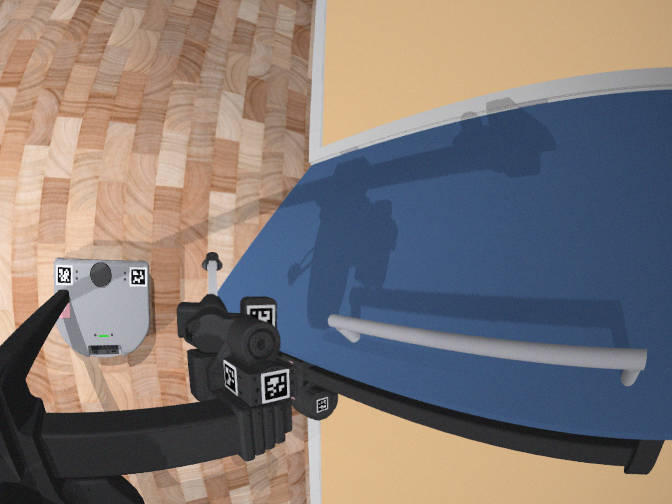

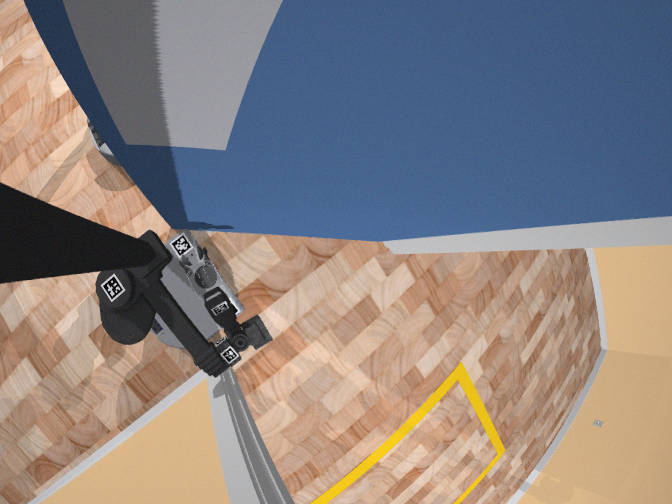

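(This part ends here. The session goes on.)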